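# Place mat cartridge label-up into an empty tray pocket

## Task

Pick up the cartridge resting on the green mat and set it, with its label facing upward, into one of the unoccupied pockets of the tray that already holds some cartridges; then open the gripper so it is no longer holding it.

## Robot and tools

ROBOT. Two six-joint arms with parallel-jaw grippers, named left_arm and right_arm. The names do not describe image sides. Bases in the scene frame: left_arm at (-0.050, +0.304, 0) m, quat_wxyz (+0.995, 0, 0, -0.100); right_arm at (-0.009, -0.244, 0) m, quat_wxyz (+1.000, 0, 0, -0.002). Scene frame: origin on the tabletop midway between the arms, +x out across the table, +z up, left_arm on the +y side.

JOINT ORDER per arm: waist, shoulder, elbow, wrist pitch, wrist yaw, wrist roll. Stated ranges in radians: waist -2.618 to 3.054, shoulder 0.000 to 3.142, elbow 0.000 to 3.142, wrist pitch -1.571 to 1.571, wrist yaw -1.571 to 1.571, wrist roll -2.094 to 2.094. True ends may sit up to 0.036 rad either way. A target beyond a range end by over 0.036 rad (and beyond the current angle) gets the call refused; a target past the real end is clipped there, and the result may say "joint sent to its limit" (its absence proves nothing).

ROW FORMAT. Every motion command uses a row of 14 numbers: left_arm's six absolute joint angles in radians then its gripper opening, followed by right_arm's six angles and opening. Both arms must always be filled in; to keep an arm still, repeat its values from the "Joint targets" line. Opening is on a scale from -1 (closed) to +1 (fully open, about 0.094 m between pads). Angles are absolute targets, not offsets.

TOOLS.
- execute_actions(actions): a list of actions; each action is a table of up to 15 rows, one row per 1/30 s control step; if fewer rows are given the last row is held to fill 15 steps. An empty list only returns the current state and images.
- move(target, speed, blocking): target is one 14-number row of absolute joint angles and openings. All joints travel on paths that finish together, so the hand traces a curve. speed (rad/s, 0.01 to 2, default 0.5) is the top speed of whichever joint has the longest way to go. Paths take between 0.5 and 10 s; longer ones halt at 10 s short of the goal. Finger values are applied at the start. Nothing avoids obstacles or the other arm. With blocking=false you get a result after 0.5 s while motion continues; other moves and execute_actions are refused until you call wait or stop and see it end. The result adds a "move:" line: ending (done, off_target, moving, held, fault), limits=held or limits=none, and each arm's joint farthest from its goal.
- wait(seconds): 0 to 10 s, arms hold their last command; returns early if a running move ends.
- stop(): brakes a running move; needs some distance, more when fast; fingers keep moving.
- zoom_image(camera, region): camera is cam_left_wrist or cam_right_wrist (each 616x616); region [x0, y0, x1, y1] in pixels from the top-left, at most 504 by 504.
- read_manual(section): only returns licence texts; no motion.
- finished_scene(scene): pass the current scene number; irreversible; reports success. Call it only once the cartridge is released and resting in place.

RESULTS. The state line gives each gripper's end_effector_position (m) and end_effector_quat_wxyz in the scene frame; this point sits between the finger pads, roughly 1 cm inside the fingertips, and may be somewhat off at long reach. Fingers point along the gripper's +z and close along its y. "Joint positions" and "Joint velocities" list the six joints (rad, rad/s) then pad gap (m, m/s). "Joint targets" shows what joints are currently driven toward. grip_measured is the measured opening on the command scale; each gripper may read off by up to about 1 mm. "joint command not followed" means a clearance check altered some joint targets. FAULT and OVER-TEMPERATURE FAULT lines report arm stops.

MOTION LIMITS. Each step, a joint's target can lead its measured angle by at most 0.202 (waist), 0.258 (shoulder), 0.238 (elbow), 0.573 (wrist pitch), 0.522 (wrist yaw and roll) rad, and targets putting the hand over 70 mm from its current spot are scaled back. Far goals therefore need several actions; an unfinished motion may stall, so resend the remainder.

GRIPPING. To hold the cartridge, command an opening below grip_measured: about 0.03 under gives a firm hold, less gives a lighter one. Pads push up to roughly 50 to 62 N, less on very thin parts, with a brief spike on first contact. Brief outside tugs on held parts or nudges to loose items can occur.

CAUTIONS. Do not let anything leave the table. Avoid drops, slips, fast impacts and strong pressing; faster moves and targets set deeper past contact hit harder. Keep the arms from striking or pushing each other. Wrist cameras on each gripper add bulk near the hand. Holding loads warms motors: a MOTOR HOT warning appears from 75 °C, 90 °C pauses that arm 10 s, 100 °C makes it drop everything. The robot keeps its last command while you are composing a reply. Smooth, quick, low-effort motion is preferred.

Each tool is called by a JSON object that holds its "op" and its "data".

## Session

{"op": "execute_actions", "data": {"actions": []}}

Scene clock: 0.00 s.
left_arm: end_effector_position=(+0.2564, -0.0778, +0.0984) grip_measured=+1.000 end_effector_quat_wxyz=(+0.080, +0.840, +0.535, +0.032) | right_arm: end_effector_position=(+0.3361, -0.3617, +0.1298) grip_measured=+1.000 end_effector_quat_wxyz=(+0.076, +0.243, +0.958, +0.128)
Joint names: [waist, shoulder, elbow, wrist pitch, wrist yaw, wrist roll]
Joint positions: left_arm=[-0.714  2.309  2.185 -1.281 -0.05   1.096  0.094] | right_arm=[-0.466  1.825  1.568 -1.22  -0.284  0.041  0.094]
Joint velocities: left_arm=[-0.002 -0.002 -0.007 -0.022  0.022 -0.037  0.   ] | right_arm=[-0.007  0.007  0.012 -0.081 -0.081  0.037  0.   ]
Joint targets: left_arm=[-0.714 2.286 2.199 -1.279 -0.040 1.095] | right_arm=[-0.466 1.818 1.575 -1.221 -0.289 0.040]

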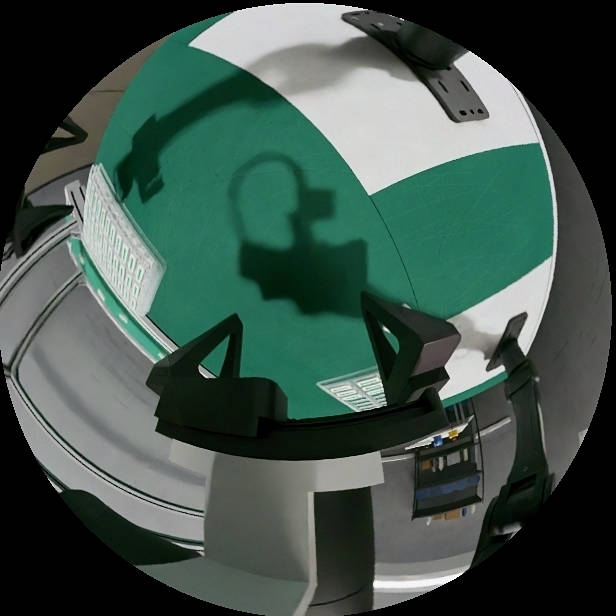

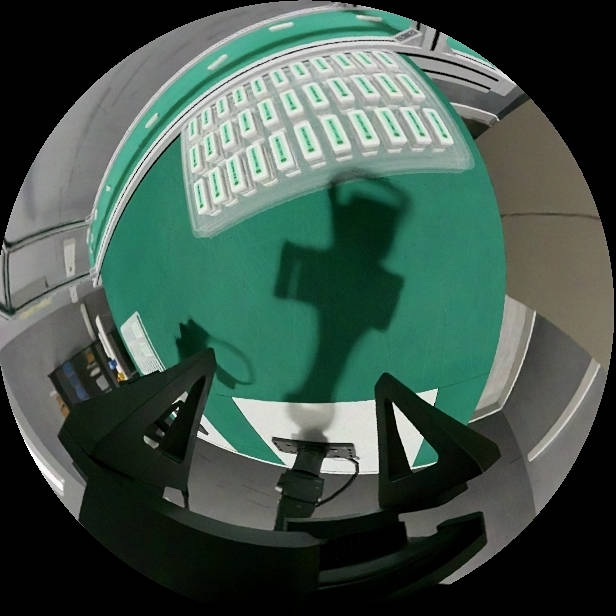

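{"op": "zoom_image", "data": {"camera": "cam_right_wrist", "region": [60, 260, 300, 480]}}

{"op": "move", "data": {"target": [-0.2,1.5,1.55,-1.5,0,0,1,-0.466,1.818,1.575,-1.221,-0.289,0.04,1], "speed": 1.0}}

Region (60, 260, 300, 480) of cam_right_wrist's 616x616 image, scaled by 2.100, with more detail than that image has; it fills the top 462 rows of this view, and the rest is white.

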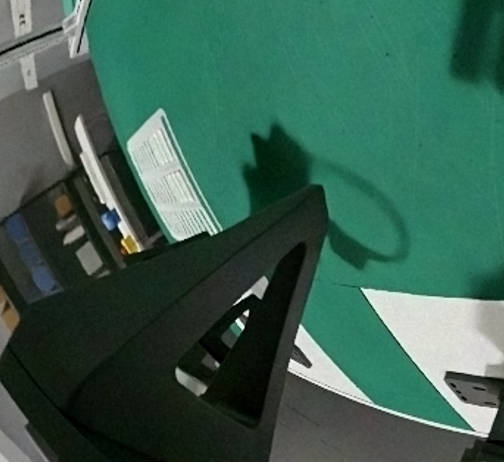

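Scene clock: 12.50 s.
left_arm: end_effector_position=(+0.2042, +0.1980, +0.2041) grip_measured=+1.000 end_effector_quat_wxyz=(+0.052, +0.204, +0.978, -0.005) | right_arm: end_effector_position=(+0.3361, -0.3617, +0.1298) grip_measured=+1.000 end_effector_quat_wxyz=(+0.076, +0.243, +0.958, +0.128)
Joint names: [waist, shoulder, elbow, wrist pitch, wrist yaw, wrist roll]
Joint positions: left_arm=[-0.204  1.52   1.557 -1.503 -0.011  0.007  0.094] | right_arm=[-0.466  1.825  1.568 -1.22  -0.284  0.041  0.094]
Joint velocities: left_arm=[-0.032  0.002 -0.002 -0.007 -0.022  0.022  0.   ] | right_arm=[ 0.007 -0.007 -0.007  0.051 -0.007  0.022  0.   ]
Joint targets: left_arm=[-0.200 1.500 1.550 -1.500 0.000 -0.000] | right_arm=[-0.466 1.818 1.575 -1.221 -0.289 0.040]
move: done; limits=none; left_arm: farthest joint: the shoulder, 0.020 radians from its target (0.809 radians at the start); right_arm: farthest joint: the shoulder, 0.007 radians from its target (0.007 radians at the start)

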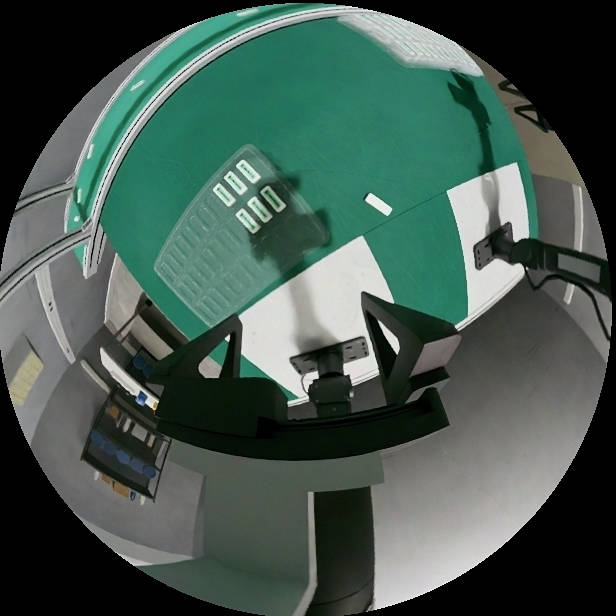

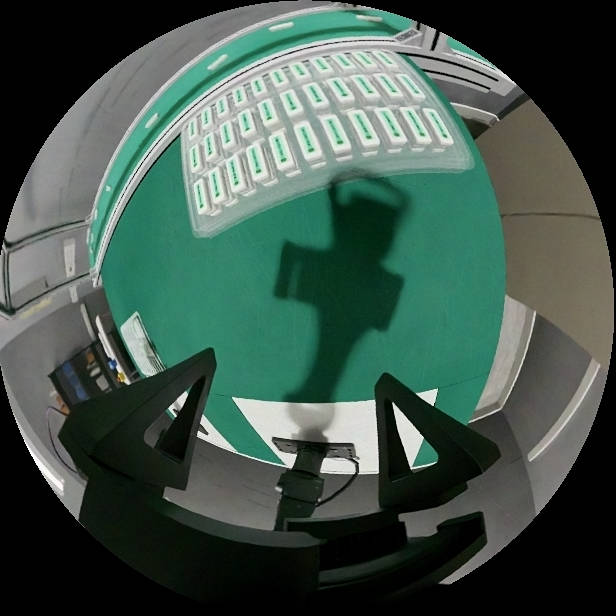

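{"op": "zoom_image", "data": {"camera": "cam_left_wrist", "region": [330, 165, 430, 245]}}

{"op": "zoom_image", "data": {"camera": "cam_left_wrist", "region": [140, 130, 420, 380]}}

Region (330, 165, 430, 245) of cam_left_wrist's 616x616 image, scaled by 5.040, with more detail than that image has; it fills the top 403 rows of this view, and the rest is white.

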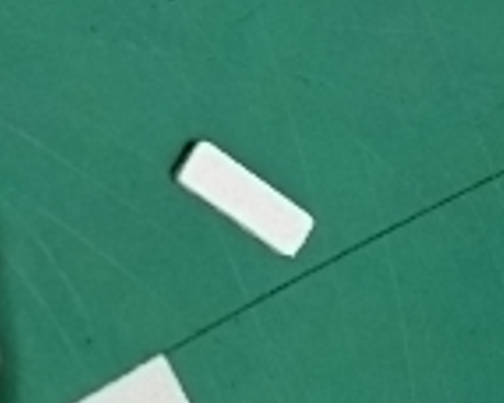

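Region (140, 130, 420, 380) of cam_left_wrist's 616x616 image, scaled by 1.800, with more detail than that image has; it fills the top 450 rows of this view, and the rest is white.

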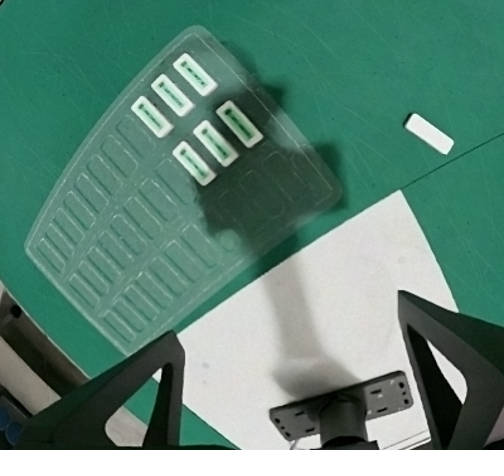

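{"op": "move", "data": {"target": [-0.583,1.89,1.52,-1.176,0,0.31,1,-0.466,1.818,1.575,-1.221,-0.289,0.04,1], "speed": 0.7}}

Scene clock: 39.63 s.
left_arm: end_effector_position=(+0.2011, +0.0540, +0.0818) grip_measured=+1.000 end_effector_quat_wxyz=(-0.005, +0.519, +0.854, +0.005) | right_arm: end_effector_position=(+0.3361, -0.3617, +0.1298) grip_measured=+1.000 end_effector_quat_wxyz=(+0.076, +0.243, +0.958, +0.128)
Joint names: [waist, shoulder, elbow, wrist pitch, wrist yaw, wrist roll]
Joint positions: left_arm=[-0.588  1.908  1.519 -1.193 -0.007  0.303  0.094] | right_arm=[-0.466  1.825  1.568 -1.22  -0.284  0.041  0.094]
Joint velocities: left_arm=[ 0.007 -0.002  0.002  0.007  0.022 -0.037  0.   ] | right_arm=[ 0.017  0.002 -0.007 -0.051  0.037 -0.081  0.   ]
Joint targets: left_arm=[-0.583 1.890 1.520 -1.176 -0.000 0.310] | right_arm=[-0.466 1.818 1.575 -1.221 -0.289 0.040]
move: done; limits=none; left_arm: farthest joint: the shoulder, 0.018 radians from its target (0.370 radians at the start); right_arm: farthest joint: the shoulder, 0.007 radians from its target (0.007 radians at the start)

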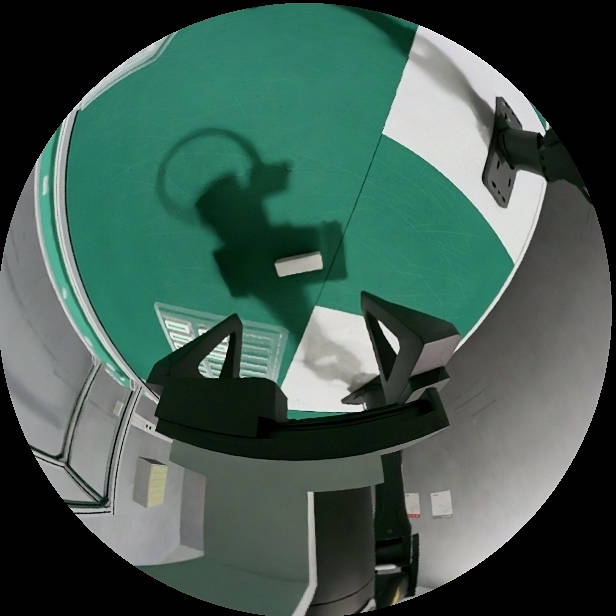

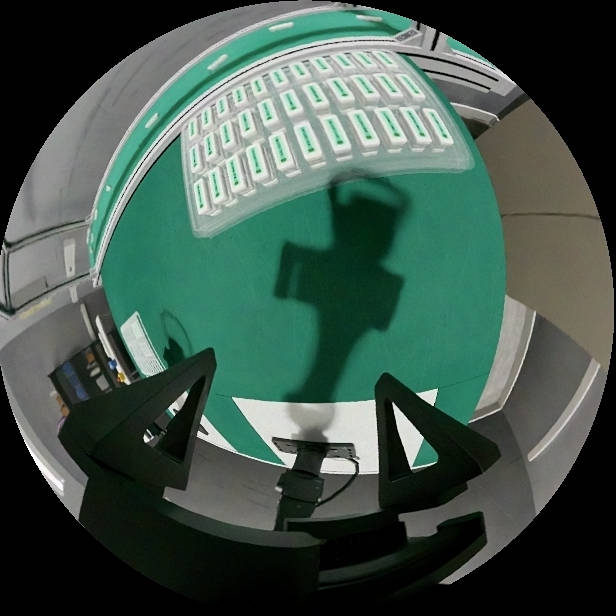

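{"op": "zoom_image", "data": {"camera": "cam_left_wrist", "region": [250, 230, 350, 300]}}

{"op": "zoom_image", "data": {"camera": "cam_right_wrist", "region": [240, 60, 440, 200]}}

Region (250, 230, 350, 300) of cam_left_wrist's 616x616 image, scaled by 5.040, with more detail than that image has; it fills the top 353 rows of this view, and the rest is white.

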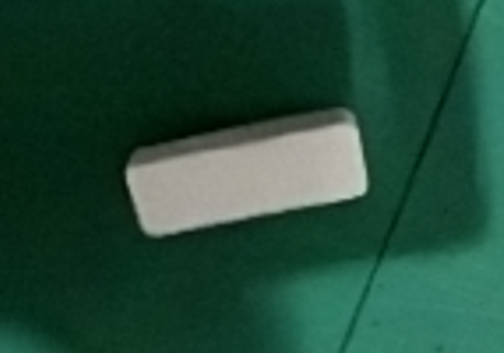

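Region (240, 60, 440, 200) of cam_right_wrist's 616x616 image, scaled by 2.520, with more detail than that image has; it fills the top 353 rows of this view, and the rest is white.

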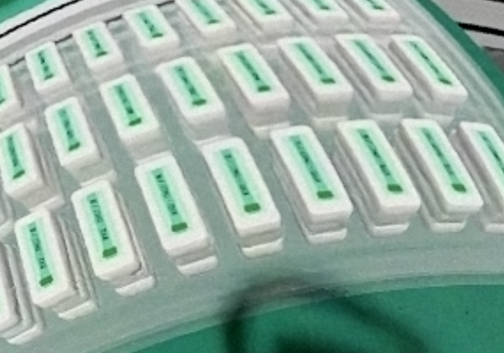

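{"op": "move", "data": {"target": [0.6,1.63,0.70,0.945,1.3,-1.57,0,0.961,1.943,1.498,-1.11,0,-1.13,1], "speed": 1.0}}

Scene clock: 61.67 s.
left_arm: end_effector_position=(+0.3432, +0.2835, +0.2111) grip_measured=+0.003 end_effector_quat_wxyz=(+0.220, -0.250, +0.666, -0.668) | right_arm: end_effector_position=(+0.1993, +0.0595, +0.0721) grip_measured=+1.000 end_effector_quat_wxyz=(-0.015, +0.863, -0.504, -0.002)
Joint names: [waist, shoulder, elbow, wrist pitch, wrist yaw, wrist roll]
Joint positions: left_arm=[ 0.597  1.664  0.708  0.914  1.29  -1.573  0.047] | right_arm=[ 0.966  1.929  1.508 -1.12  -0.006 -1.122  0.094]
Joint velocities: left_arm=[-0.002 -0.002 -0.012  0.007 -0.051  0.022 -0.001] | right_arm=[-0.012 -0.007 -0.007  0.022 -0.051 -0.007  0.   ]
Joint targets: left_arm=[0.600 1.630 0.700 0.945 1.300 -1.570] | right_arm=[0.961 1.943 1.498 -1.110 -0.000 -1.130]
move: off_target (left_arm); limits=none; left_arm: farthest joint: the shoulder, 0.034 radians from its target (0.278 radians at the start); right_arm: farthest joint: the shoulder, 0.014 radians from its target (0.118 radians at the start)

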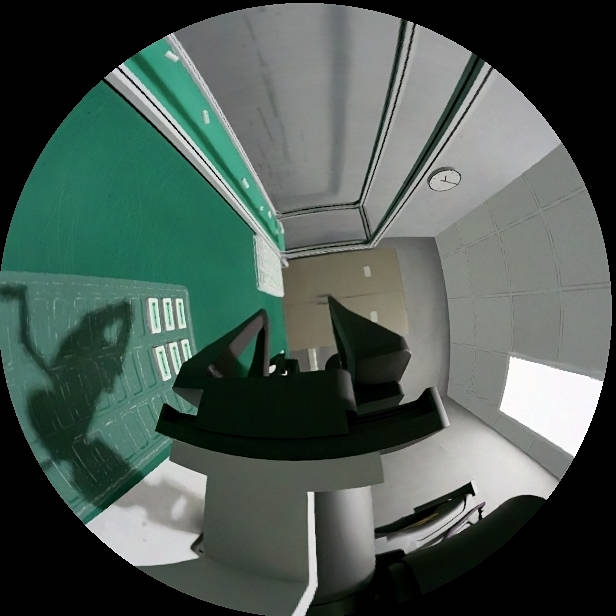

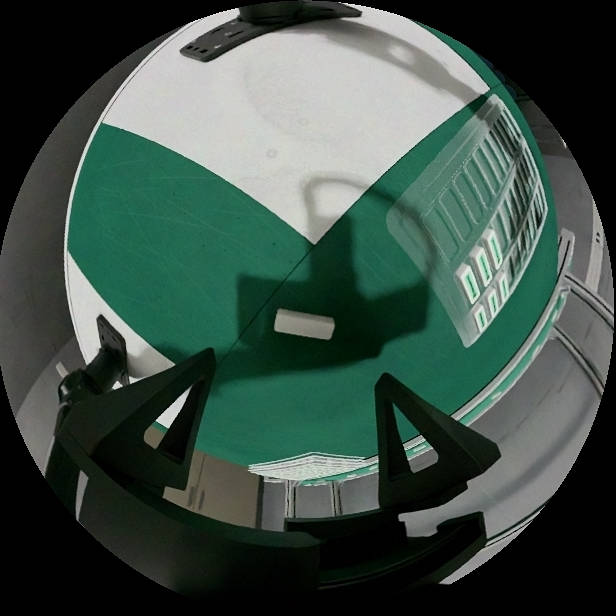

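{"op": "move", "data": {"target": [0.6,1.63,0.70,0.945,1.3,-1.57,0,0.955,1.997,1.40,-0.982,0,-1.13,0.6], "speed": 0.3}}

Scene clock: 64.70 s.
left_arm: end_effector_position=(+0.3432, +0.2834, +0.2112) grip_measured=+0.003 end_effector_quat_wxyz=(+0.219, -0.251, +0.665, -0.668) | right_arm: end_effector_position=(+0.1968, +0.0556, +0.0263) grip_measured=+0.602 end_effector_quat_wxyz=(+0.003, +0.864, -0.504, -0.003)
Joint names: [waist, shoulder, elbow, wrist pitch, wrist yaw, wrist roll]
Joint positions: left_arm=[ 0.597  1.664  0.708  0.915  1.29  -1.576  0.047] | right_arm=[ 0.966  1.99   1.406 -0.993 -0.006 -1.122  0.075]
Joint velocities: left_arm=[-0.007  0.012 -0.002  0.022  0.022 -0.007 -0.   ] | right_arm=[ 0.017  0.002 -0.007 -0.037 -0.051  0.022 -0.001]
Joint targets: left_arm=[0.600 1.630 0.700 0.945 1.300 -1.570] | right_arm=[0.955 1.997 1.400 -0.982 0.000 -1.130]
move: off_target (left_arm); limits=none; left_arm: farthest joint: the shoulder, 0.034 radians from its target (0.034 radians at the start); right_arm: farthest joint: the waist, 0.011 radians from its target (0.011 radians at the start)

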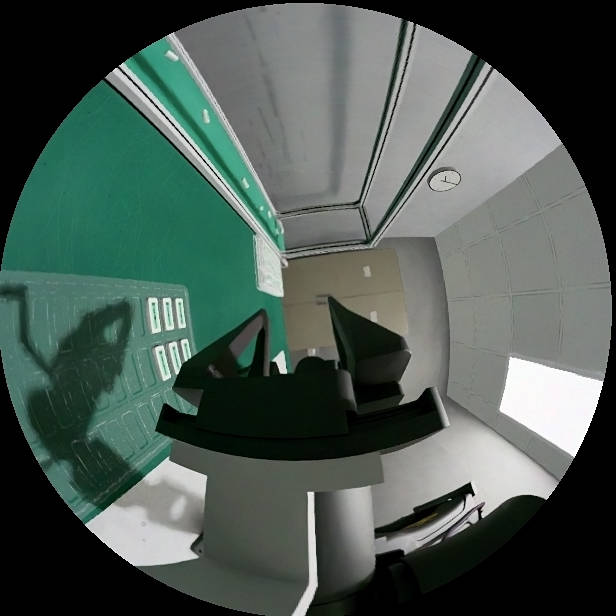

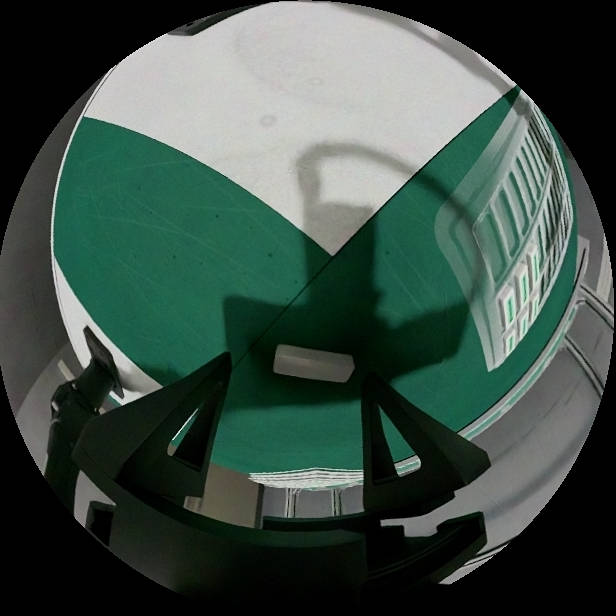

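{"op": "zoom_image", "data": {"camera": "cam_right_wrist", "region": [200, 310, 400, 430]}}

Region (200, 310, 400, 430) of cam_right_wrist's 616x616 image, scaled by 2.520, with more detail than that image has; it fills the top 302 rows of this view, and the rest is white.

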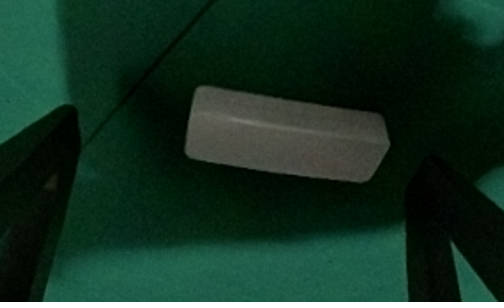

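{"op": "move", "data": {"target": [0.6,1.63,0.70,0.945,1.3,-1.57,0,0.937,2.022,1.41,-0.953,0,-1.15,0.7], "speed": 0.1}}

{"op": "zoom_image", "data": {"camera": "cam_right_wrist", "region": [200, 310, 400, 430]}}

Scene clock: 72.13 s.
left_arm: end_effector_position=(+0.3432, +0.2834, +0.2112) grip_measured=+0.003 end_effector_quat_wxyz=(+0.218, -0.252, +0.665, -0.668) | right_arm: end_effector_position=(+0.2068, +0.0551, +0.0194) grip_measured=+0.698 end_effector_quat_wxyz=(-0.002, +0.863, -0.506, -0.002)
Joint names: [waist, shoulder, elbow, wrist pitch, wrist yaw, wrist roll]
Joint positions: left_arm=[ 0.597  1.664  0.708  0.915  1.29  -1.578  0.047] | right_arm=[ 0.943  2.01   1.406 -0.964 -0.005 -1.142  0.08 ]
Joint velocities: left_arm=[-0.007  0.012 -0.007 -0.022 -0.022 -0.007 -0.001] | right_arm=[ 0.002 -0.002  0.002 -0.007 -0.022  0.051 -0.   ]
Joint targets: left_arm=[0.600 1.630 0.700 0.945 1.300 -1.570] | right_arm=[0.937 2.022 1.410 -0.953 -0.000 -1.150]
move: off_target (left_arm); limits=none; left_arm: farthest joint: the shoulder, 0.034 radians from its target (0.034 radians at the start); right_arm: farthest joint: the shoulder, 0.012 radians from its target (0.032 radians at the start)

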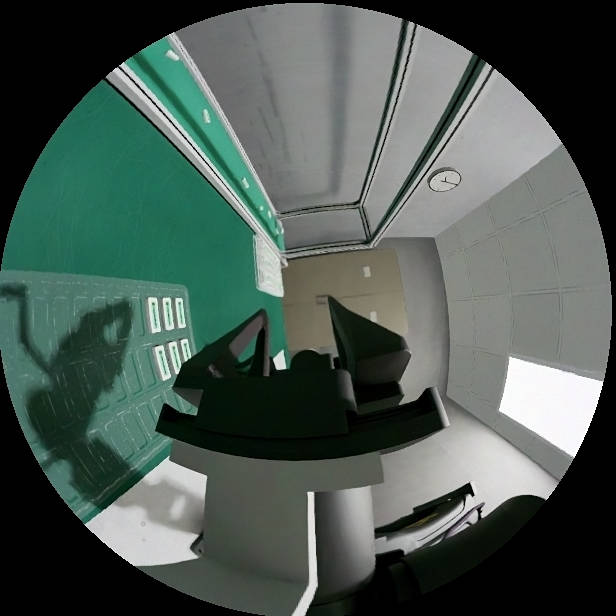

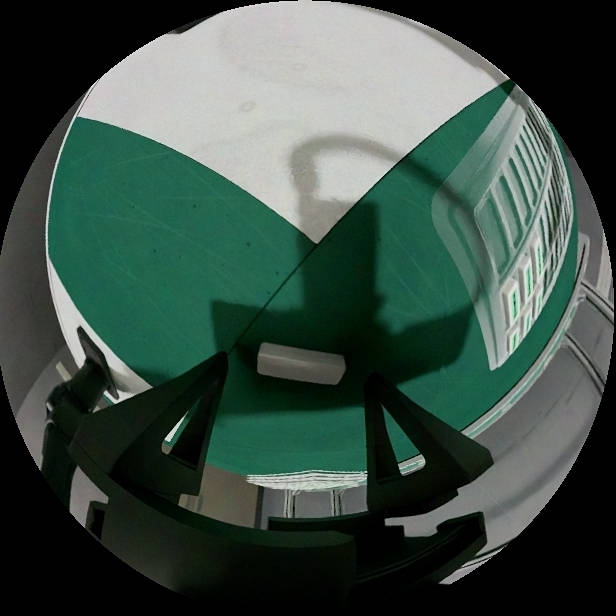

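Region (200, 310, 400, 430) of cam_right_wrist's 616x616 image, scaled by 2.520, with more detail than that image has; it fills the top 302 rows of this view, and the rest is white.

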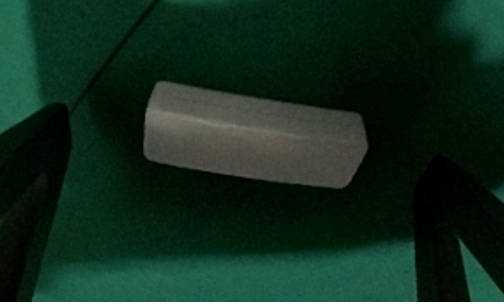

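{"op": "move", "data": {"target": [0.6,1.63,0.70,0.945,1.3,-1.57,0,0.937,2.036,1.386,-0.928,0,-1.14,0.3], "speed": 0.1}}

{"op": "zoom_image", "data": {"camera": "cam_right_wrist", "region": [200, 310, 400, 430]}}

Scene clock: 76.57 s.
left_arm: end_effector_position=(+0.3432, +0.2834, +0.2112) grip_measured=+0.003 end_effector_quat_wxyz=(+0.218, -0.252, +0.665, -0.669) | right_arm: end_effector_position=(+0.2077, +0.0563, +0.0126) grip_measured=+0.302 end_effector_quat_wxyz=(-0.003, +0.863, -0.505, -0.002)
Joint names: [waist, shoulder, elbow, wrist pitch, wrist yaw, wrist roll]
Joint positions: left_arm=[ 0.597  1.664  0.708  0.915  1.29  -1.58   0.047] | right_arm=[ 0.943  2.023  1.396 -0.939 -0.005 -1.142  0.061]
Joint velocities: left_arm=[ 0.002  0.002  0.007  0.051  0.051 -0.051 -0.   ] | right_arm=[-0.002 -0.017  0.007  0.037  0.022 -0.007  0.001]
Joint targets: left_arm=[0.600 1.630 0.700 0.945 1.300 -1.570] | right_arm=[0.937 2.036 1.386 -0.928 0.000 -1.140]
move: off_target (left_arm); limits=none; left_arm: farthest joint: the shoulder, 0.034 radians from its target (0.034 radians at the start); right_arm: farthest joint: the shoulder, 0.013 radians from its target (0.026 radians at the start)

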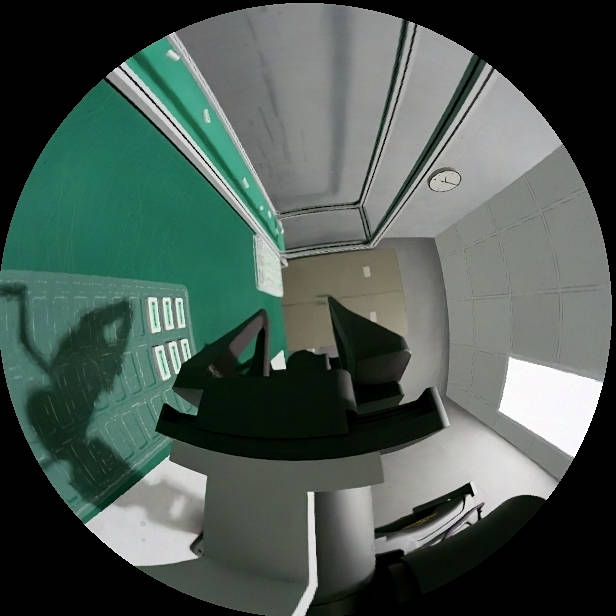

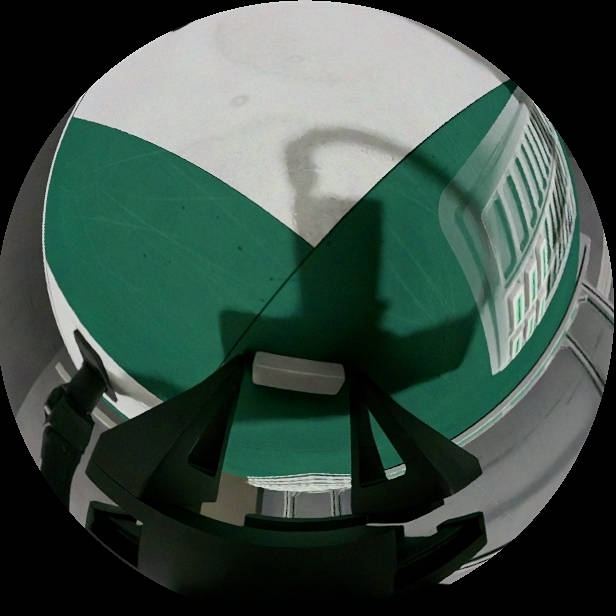

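Region (200, 310, 400, 430) of cam_right_wrist's 616x616 image, scaled by 2.520, with more detail than that image has; it fills the top 302 rows of this view, and the rest is white.

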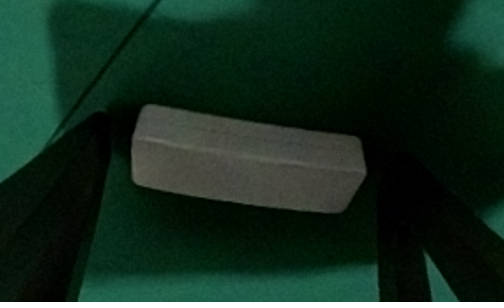

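Looks right. Close.

{"op": "execute_actions", "data": {"actions": [[[0.6,1.63,0.70,0.945,1.3,-1.57,0,0.937,2.036,1.386,-0.928,0,-1.14,0.2],[0.6,1.63,0.70,0.945,1.3,-1.57,0,0.937,2.036,1.386,-0.928,0,-1.14,0.15],[0.6,1.63,0.70,0.945,1.3,-1.57,0,0.937,2.036,1.386,-0.928,0,-1.14,0.12],[0.6,1.63,0.70,0.945,1.3,-1.57,0,0.937,2.036,1.386,-0.928,0,-1.14,0.09],[0.6,1.63,0.70,0.945,1.3,-1.57,0,0.937,2.036,1.386,-0.928,0,-1.14,0.06],[0.6,1.63,0.70,0.945,1.3,-1.57,0,0.937,2.036,1.386,-0.928,0,-1.14,0.03],[0.6,1.63,0.70,0.945,1.3,-1.57,0,0.937,2.036,1.386,-0.928,0,-1.14,0.0]]]}}

Scene clock: 79.93 s.
left_arm: end_effector_position=(+0.3432, +0.2834, +0.2112) grip_measured=+0.003 end_effector_quat_wxyz=(+0.218, -0.252, +0.665, -0.669) | right_arm: end_effector_position=(+0.2077, +0.0563, +0.0126) grip_measured=+0.005 end_effector_quat_wxyz=(-0.003, +0.863, -0.505, -0.002)
Joint names: [waist, shoulder, elbow, wrist pitch, wrist yaw, wrist roll]
Joint positions: left_arm=[ 0.597  1.664  0.708  0.915  1.29  -1.58   0.047] | right_arm=[ 0.943  2.023  1.396 -0.938 -0.005 -1.142  0.047]
Joint velocities: left_arm=[ 0.017  0.007  0.007  0.022 -0.022  0.022 -0.001] | right_arm=[-0.002  0.007 -0.002  0.022  0.037 -0.022  0.   ]
Joint targets: left_arm=[0.600 1.630 0.700 0.945 1.300 -1.570] | right_arm=[0.937 2.036 1.386 -0.928 -0.000 -1.140]

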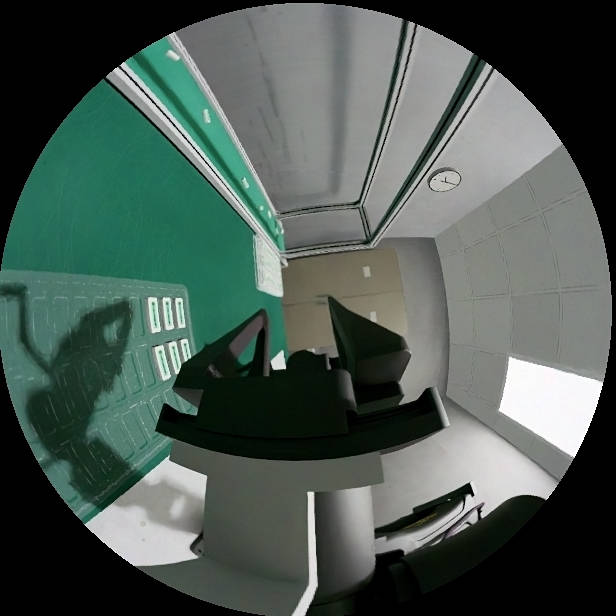

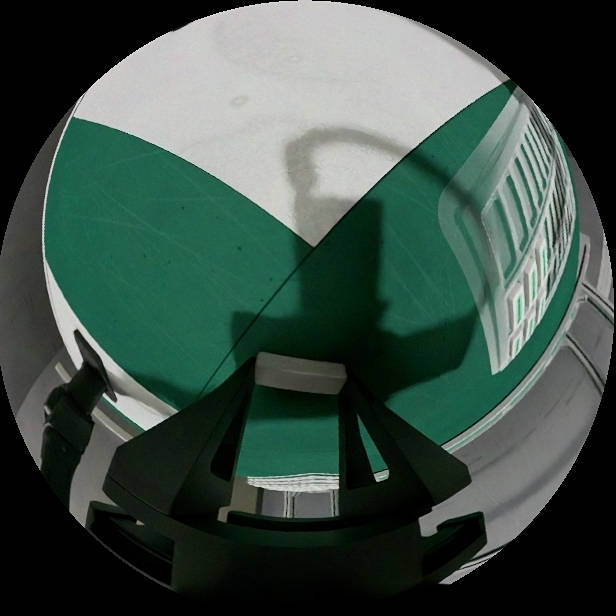

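{"op": "execute_actions", "data": {"actions": [[[0.6,1.63,0.70,0.945,1.3,-1.57,0,0.937,2.036,1.386,-0.928,0,-1.14,-0.04]]]}}

{"op": "zoom_image", "data": {"camera": "cam_right_wrist", "region": [200, 310, 400, 430]}}

Scene clock: 81.97 s.
left_arm: end_effector_position=(+0.3432, +0.2834, +0.2112) grip_measured=+0.003 end_effector_quat_wxyz=(+0.218, -0.252, +0.665, -0.669) | right_arm: end_effector_position=(+0.2078, +0.0564, +0.0126) grip_measured=-0.021 end_effector_quat_wxyz=(-0.003, +0.863, -0.505, -0.002)
Joint names: [waist, shoulder, elbow, wrist pitch, wrist yaw, wrist roll]
Joint positions: left_arm=[ 0.597  1.664  0.708  0.915  1.29  -1.58   0.047] | right_arm=[ 0.943  2.023  1.396 -0.938 -0.005 -1.142  0.046]
Joint velocities: left_arm=[-0.002 -0.007 -0.002 -0.081 -0.051 -0.066  0.   ] | right_arm=[-0.007  0.007 -0.012  0.066  0.007  0.051  0.001]
Joint targets: left_arm=[0.600 1.630 0.700 0.945 1.300 -1.570] | right_arm=[0.937 2.036 1.386 -0.928 0.000 -1.140]

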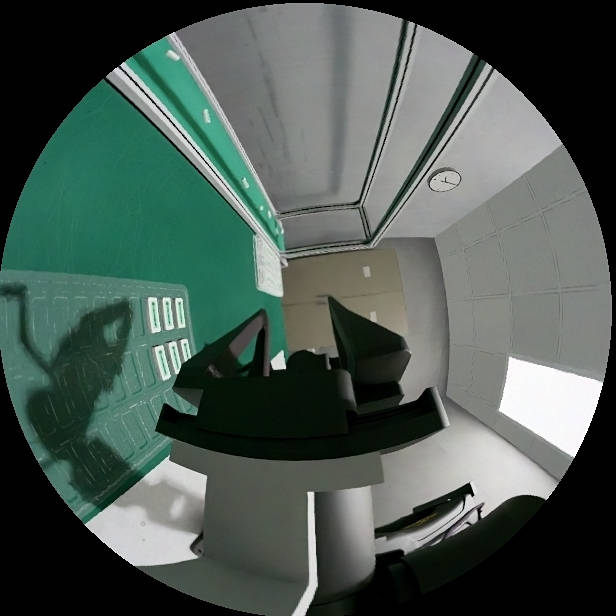

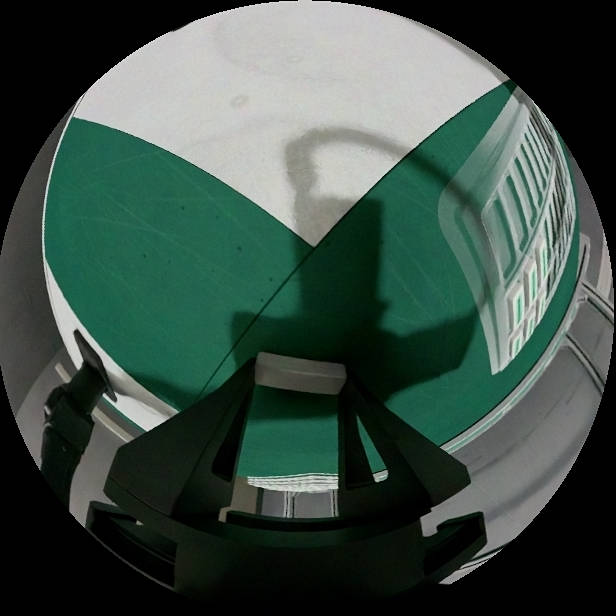

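Region (200, 310, 400, 430) of cam_right_wrist's 616x616 image, scaled by 2.520, with more detail than that image has; it fills the top 302 rows of this view, and the rest is white.

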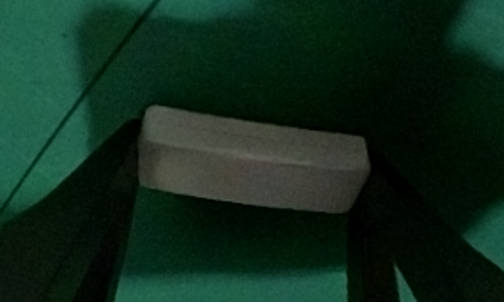

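{"op": "move", "data": {"target": [0.6,1.63,0.70,0.945,1.3,-1.57,0,0.9,1.87,1.40,-1.0,0,-1.14,-0.055], "speed": 0.35}}

{"op": "move", "data": {"target": [0.3,1.615,0.70,0.97,1.4,-1.57,0,0.245,1.50,0.565,0.95,-1.33,0,-0.055], "speed": 1.0}}

Scene clock: 86.47 s.
left_arm: end_effector_position=(+0.3432, +0.2834, +0.2112) grip_measured=+0.003 end_effector_quat_wxyz=(+0.217, -0.253, +0.665, -0.669) | right_arm: end_effector_position=(+0.2192, +0.0484, +0.0593) grip_measured=-0.024 end_effector_quat_wxyz=(-0.049, +0.852, -0.521, +0.004)
Joint names: [waist, shoulder, elbow, wrist pitch, wrist yaw, wrist roll]
Joint positions: left_arm=[ 0.597  1.664  0.708  0.915  1.29  -1.581  0.047] | right_arm=[ 0.906  1.888  1.396 -0.981 -0.004 -1.142  0.046]
Joint velocities: left_arm=[ 0.002 -0.007 -0.012  0.066  0.081 -0.022  0.   ] | right_arm=[-0.002 -0.007 -0.002 -0.007  0.066  0.081 -0.001]
Joint targets: left_arm=[0.600 1.630 0.700 0.945 1.300 -1.570] | right_arm=[0.900 1.870 1.400 -1.000 0.000 -1.140]
move: off_target (left_arm); limits=none; left_arm: farthest joint: the shoulder, 0.034 radians from its target (0.034 radians at the start); right_arm: farthest joint: the wrist pitch, 0.019 radians from its target (0.062 radians at the start)

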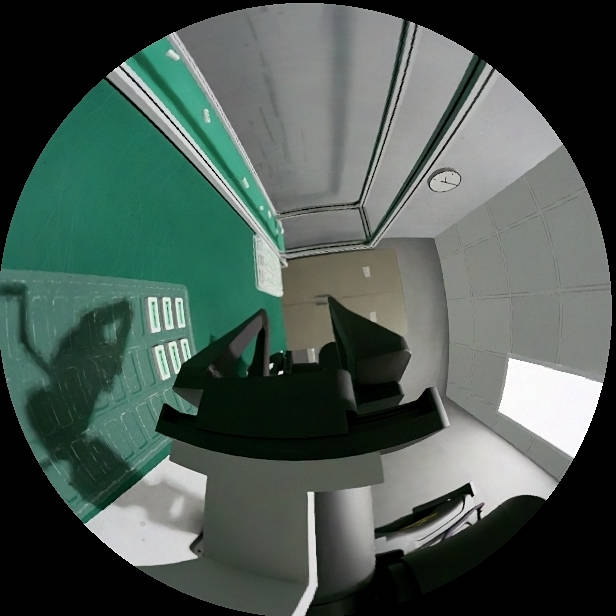

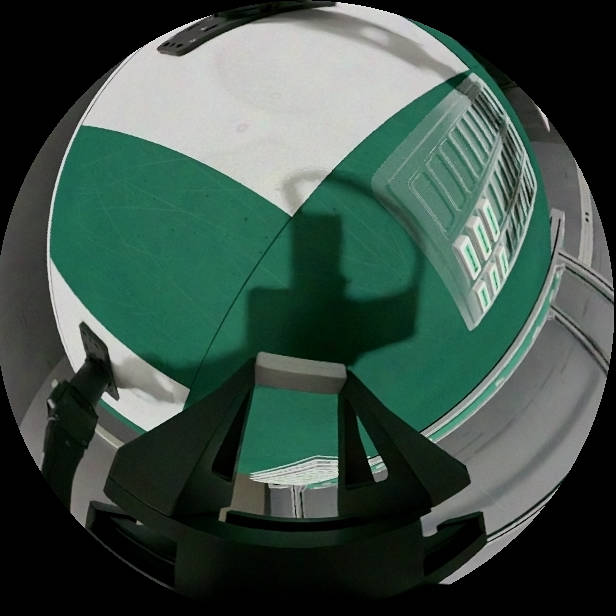

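Scene clock: 89.30 s.
left_arm: end_effector_position=(+0.3024, +0.1652, +0.2195) grip_measured=+0.003 end_effector_quat_wxyz=(+0.096, -0.105, +0.699, -0.701) | right_arm: end_effector_position=(+0.2529, +0.0019, +0.2170) grip_measured=-0.024 end_effector_quat_wxyz=(+0.501, -0.500, +0.501, +0.498)
Joint names: [waist, shoulder, elbow, wrist pitch, wrist yaw, wrist roll]
Joint positions: left_arm=[ 0.306  1.648  0.708  0.941  1.391 -1.584  0.047] | right_arm=[ 0.252  1.526  0.576  0.942 -1.319 -0.009  0.046]
Joint velocities: left_arm=[-0.002  0.022 -0.007 -0.022  0.007 -0.037  0.001] | right_arm=[ 0.017 -0.007 -0.007  0.022 -0.051 -0.007  0.001]
Joint targets: left_arm=[0.300 1.615 0.700 0.970 1.400 -1.570] | right_arm=[0.245 1.500 0.565 0.950 -1.330 0.000]
move: off_target (left_arm, right_arm); limits=none; left_arm: farthest joint: the shoulder, 0.033 radians from its target (0.049 radians at the start); right_arm: farthest joint: the shoulder, 0.026 radians from its target (0.388 radians at the start)

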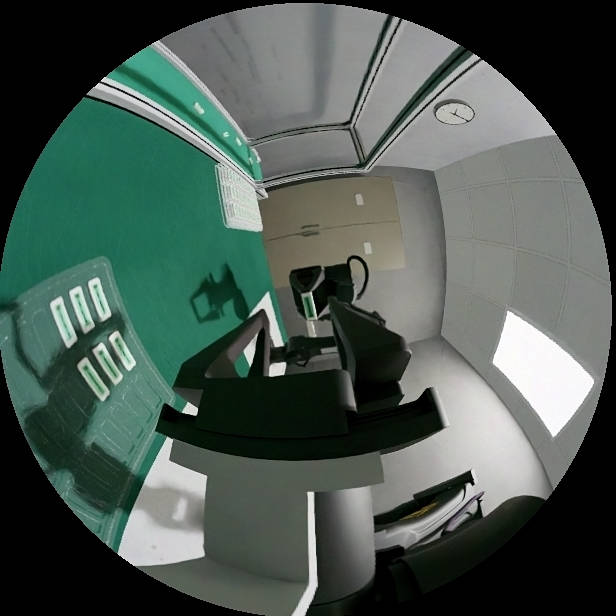

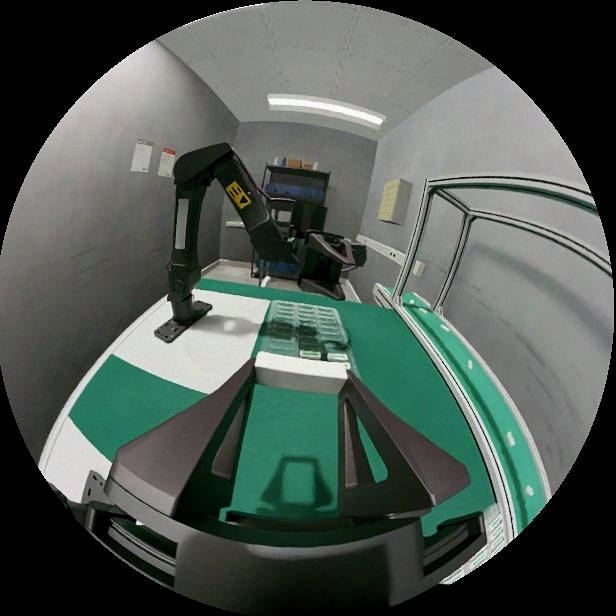

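{"op": "move", "data": {"target": [-0.067,1.672,0.75,0.97,1.30,-1.56,0,0.245,1.50,0.565,0.95,-1.33,0,-0.055], "speed": 0.35}}

Scene clock: 93.37 s.
left_arm: end_effector_position=(+0.2448, +0.0462, +0.2130) grip_measured=+0.003 end_effector_quat_wxyz=(-0.010, -0.007, +0.709, -0.705) | right_arm: end_effector_position=(+0.2529, +0.0019, +0.2170) grip_measured=-0.024 end_effector_quat_wxyz=(+0.500, -0.500, +0.501, +0.499)
Joint names: [waist, shoulder, elbow, wrist pitch, wrist yaw, wrist roll]
Joint positions: left_arm=[-0.064  1.667  0.708  0.94   1.309 -1.577  0.047] | right_arm=[ 0.252  1.526  0.576  0.942 -1.32  -0.009  0.046]
Joint velocities: left_arm=[ 0.002  0.002 -0.007  0.007  0.007  0.037 -0.   ] | right_arm=[-0.002 -0.007  0.007  0.081  0.022  0.022  0.001]
Joint targets: left_arm=[-0.067 1.672 0.750 0.970 1.300 -1.560] | right_arm=[0.245 1.500 0.565 0.950 -1.330 -0.000]
move: off_target (left_arm, right_arm); limits=none; left_arm: farthest joint: the elbow, 0.042 radians from its target (0.042 radians at the start); right_arm: farthest joint: the shoulder, 0.026 radians from its target (0.026 radians at the start)

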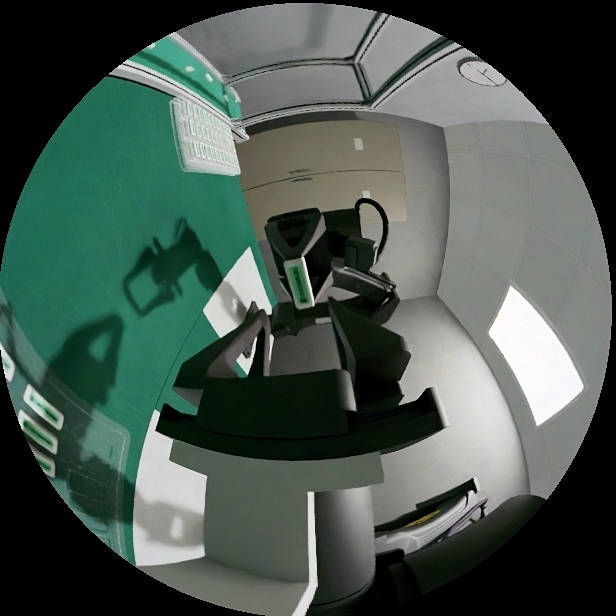

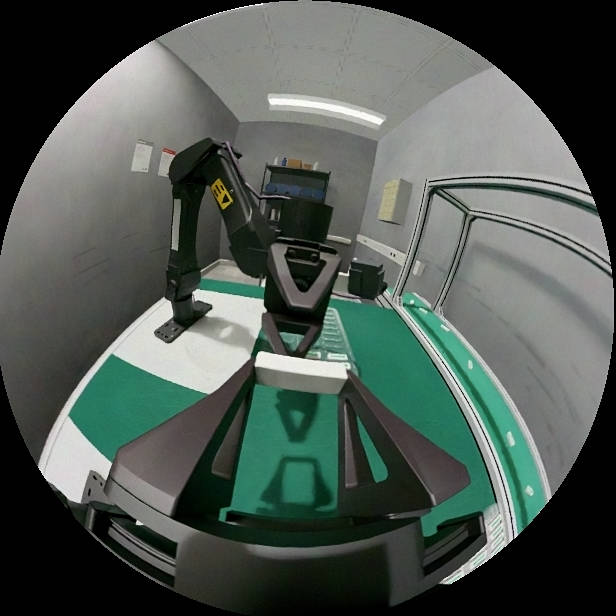

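{"op": "move", "data": {"target": [-0.134,1.69,0.777,0.98,1.235,-1.55,-0.2,0.245,1.50,0.565,0.95,-1.33,0,-0.055], "speed": 0.12}}

{"op": "zoom_image", "data": {"camera": "cam_right_wrist", "region": [220, 270, 390, 420]}}

{"op": "zoom_image", "data": {"camera": "cam_left_wrist", "region": [230, 230, 380, 380]}}

Scene clock: 99.93 s.
left_arm: end_effector_position=(+0.2464, +0.0251, +0.2186) grip_measured=-0.197 end_effector_quat_wxyz=(+0.002, +0.005, +0.706, -0.708) | right_arm: end_effector_position=(+0.2529, +0.0019, +0.2171) grip_measured=-0.024 end_effector_quat_wxyz=(+0.501, -0.500, +0.501, +0.498)
Joint names: [waist, shoulder, elbow, wrist pitch, wrist yaw, wrist roll]
Joint positions: left_arm=[-0.128  1.686  0.743  0.949  1.245 -1.567  0.038] | right_arm=[ 0.252  1.526  0.576  0.943 -1.32  -0.009  0.046]
Joint velocities: left_arm=[-0.022 -0.002  0.002 -0.037  0.081 -0.066  0.   ] | right_arm=[-0.017  0.032 -0.012 -0.022  0.037  0.007  0.001]
Joint targets: left_arm=[-0.134 1.690 0.777 0.980 1.235 -1.550] | right_arm=[0.245 1.500 0.565 0.950 -1.330 -0.000]
move: off_target (left_arm, right_arm); limits=none; left_arm: farthest joint: the elbow, 0.034 radians from its target (0.069 radians at the start); right_arm: farthest joint: the shoulder, 0.026 radians from its target (0.026 radians at the start)

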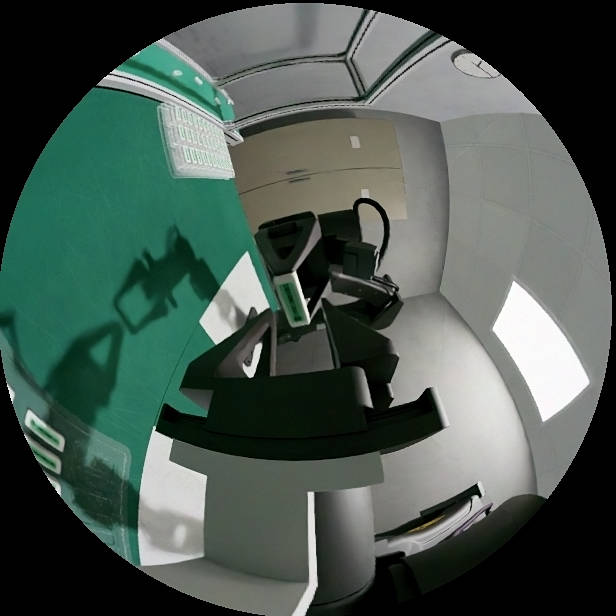

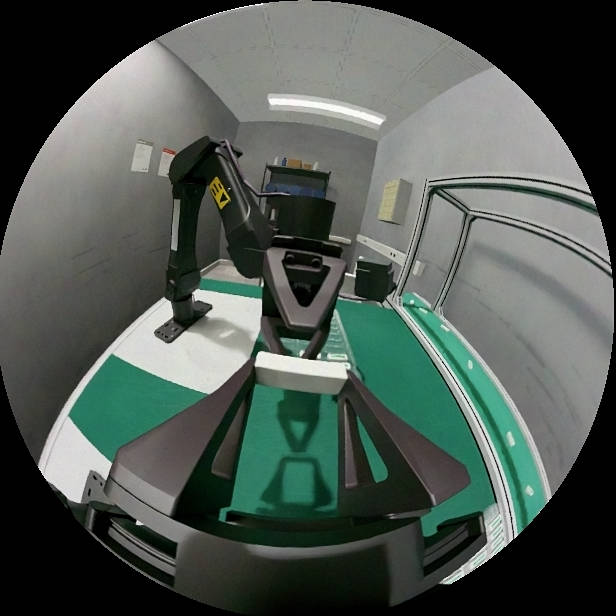

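Region (220, 270, 390, 420) of cam_right_wrist's 616x616 image, scaled by 2.965, with more detail than that image has; it fills the top 445 rows of this view, and the rest is white.

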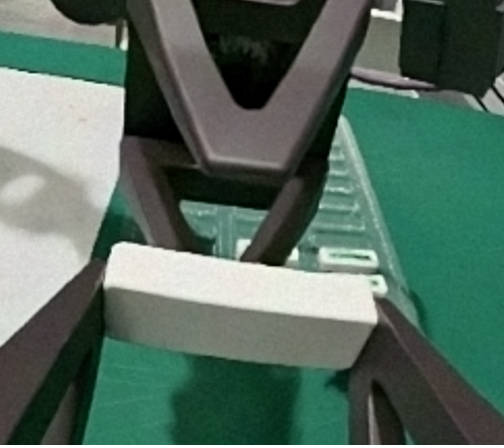

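Region (230, 230, 380, 380) of cam_left_wrist's 616x616 image, scaled by 3.360, with more detail than that image has.

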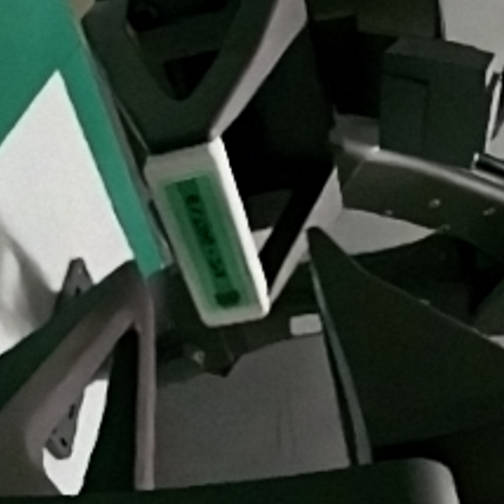

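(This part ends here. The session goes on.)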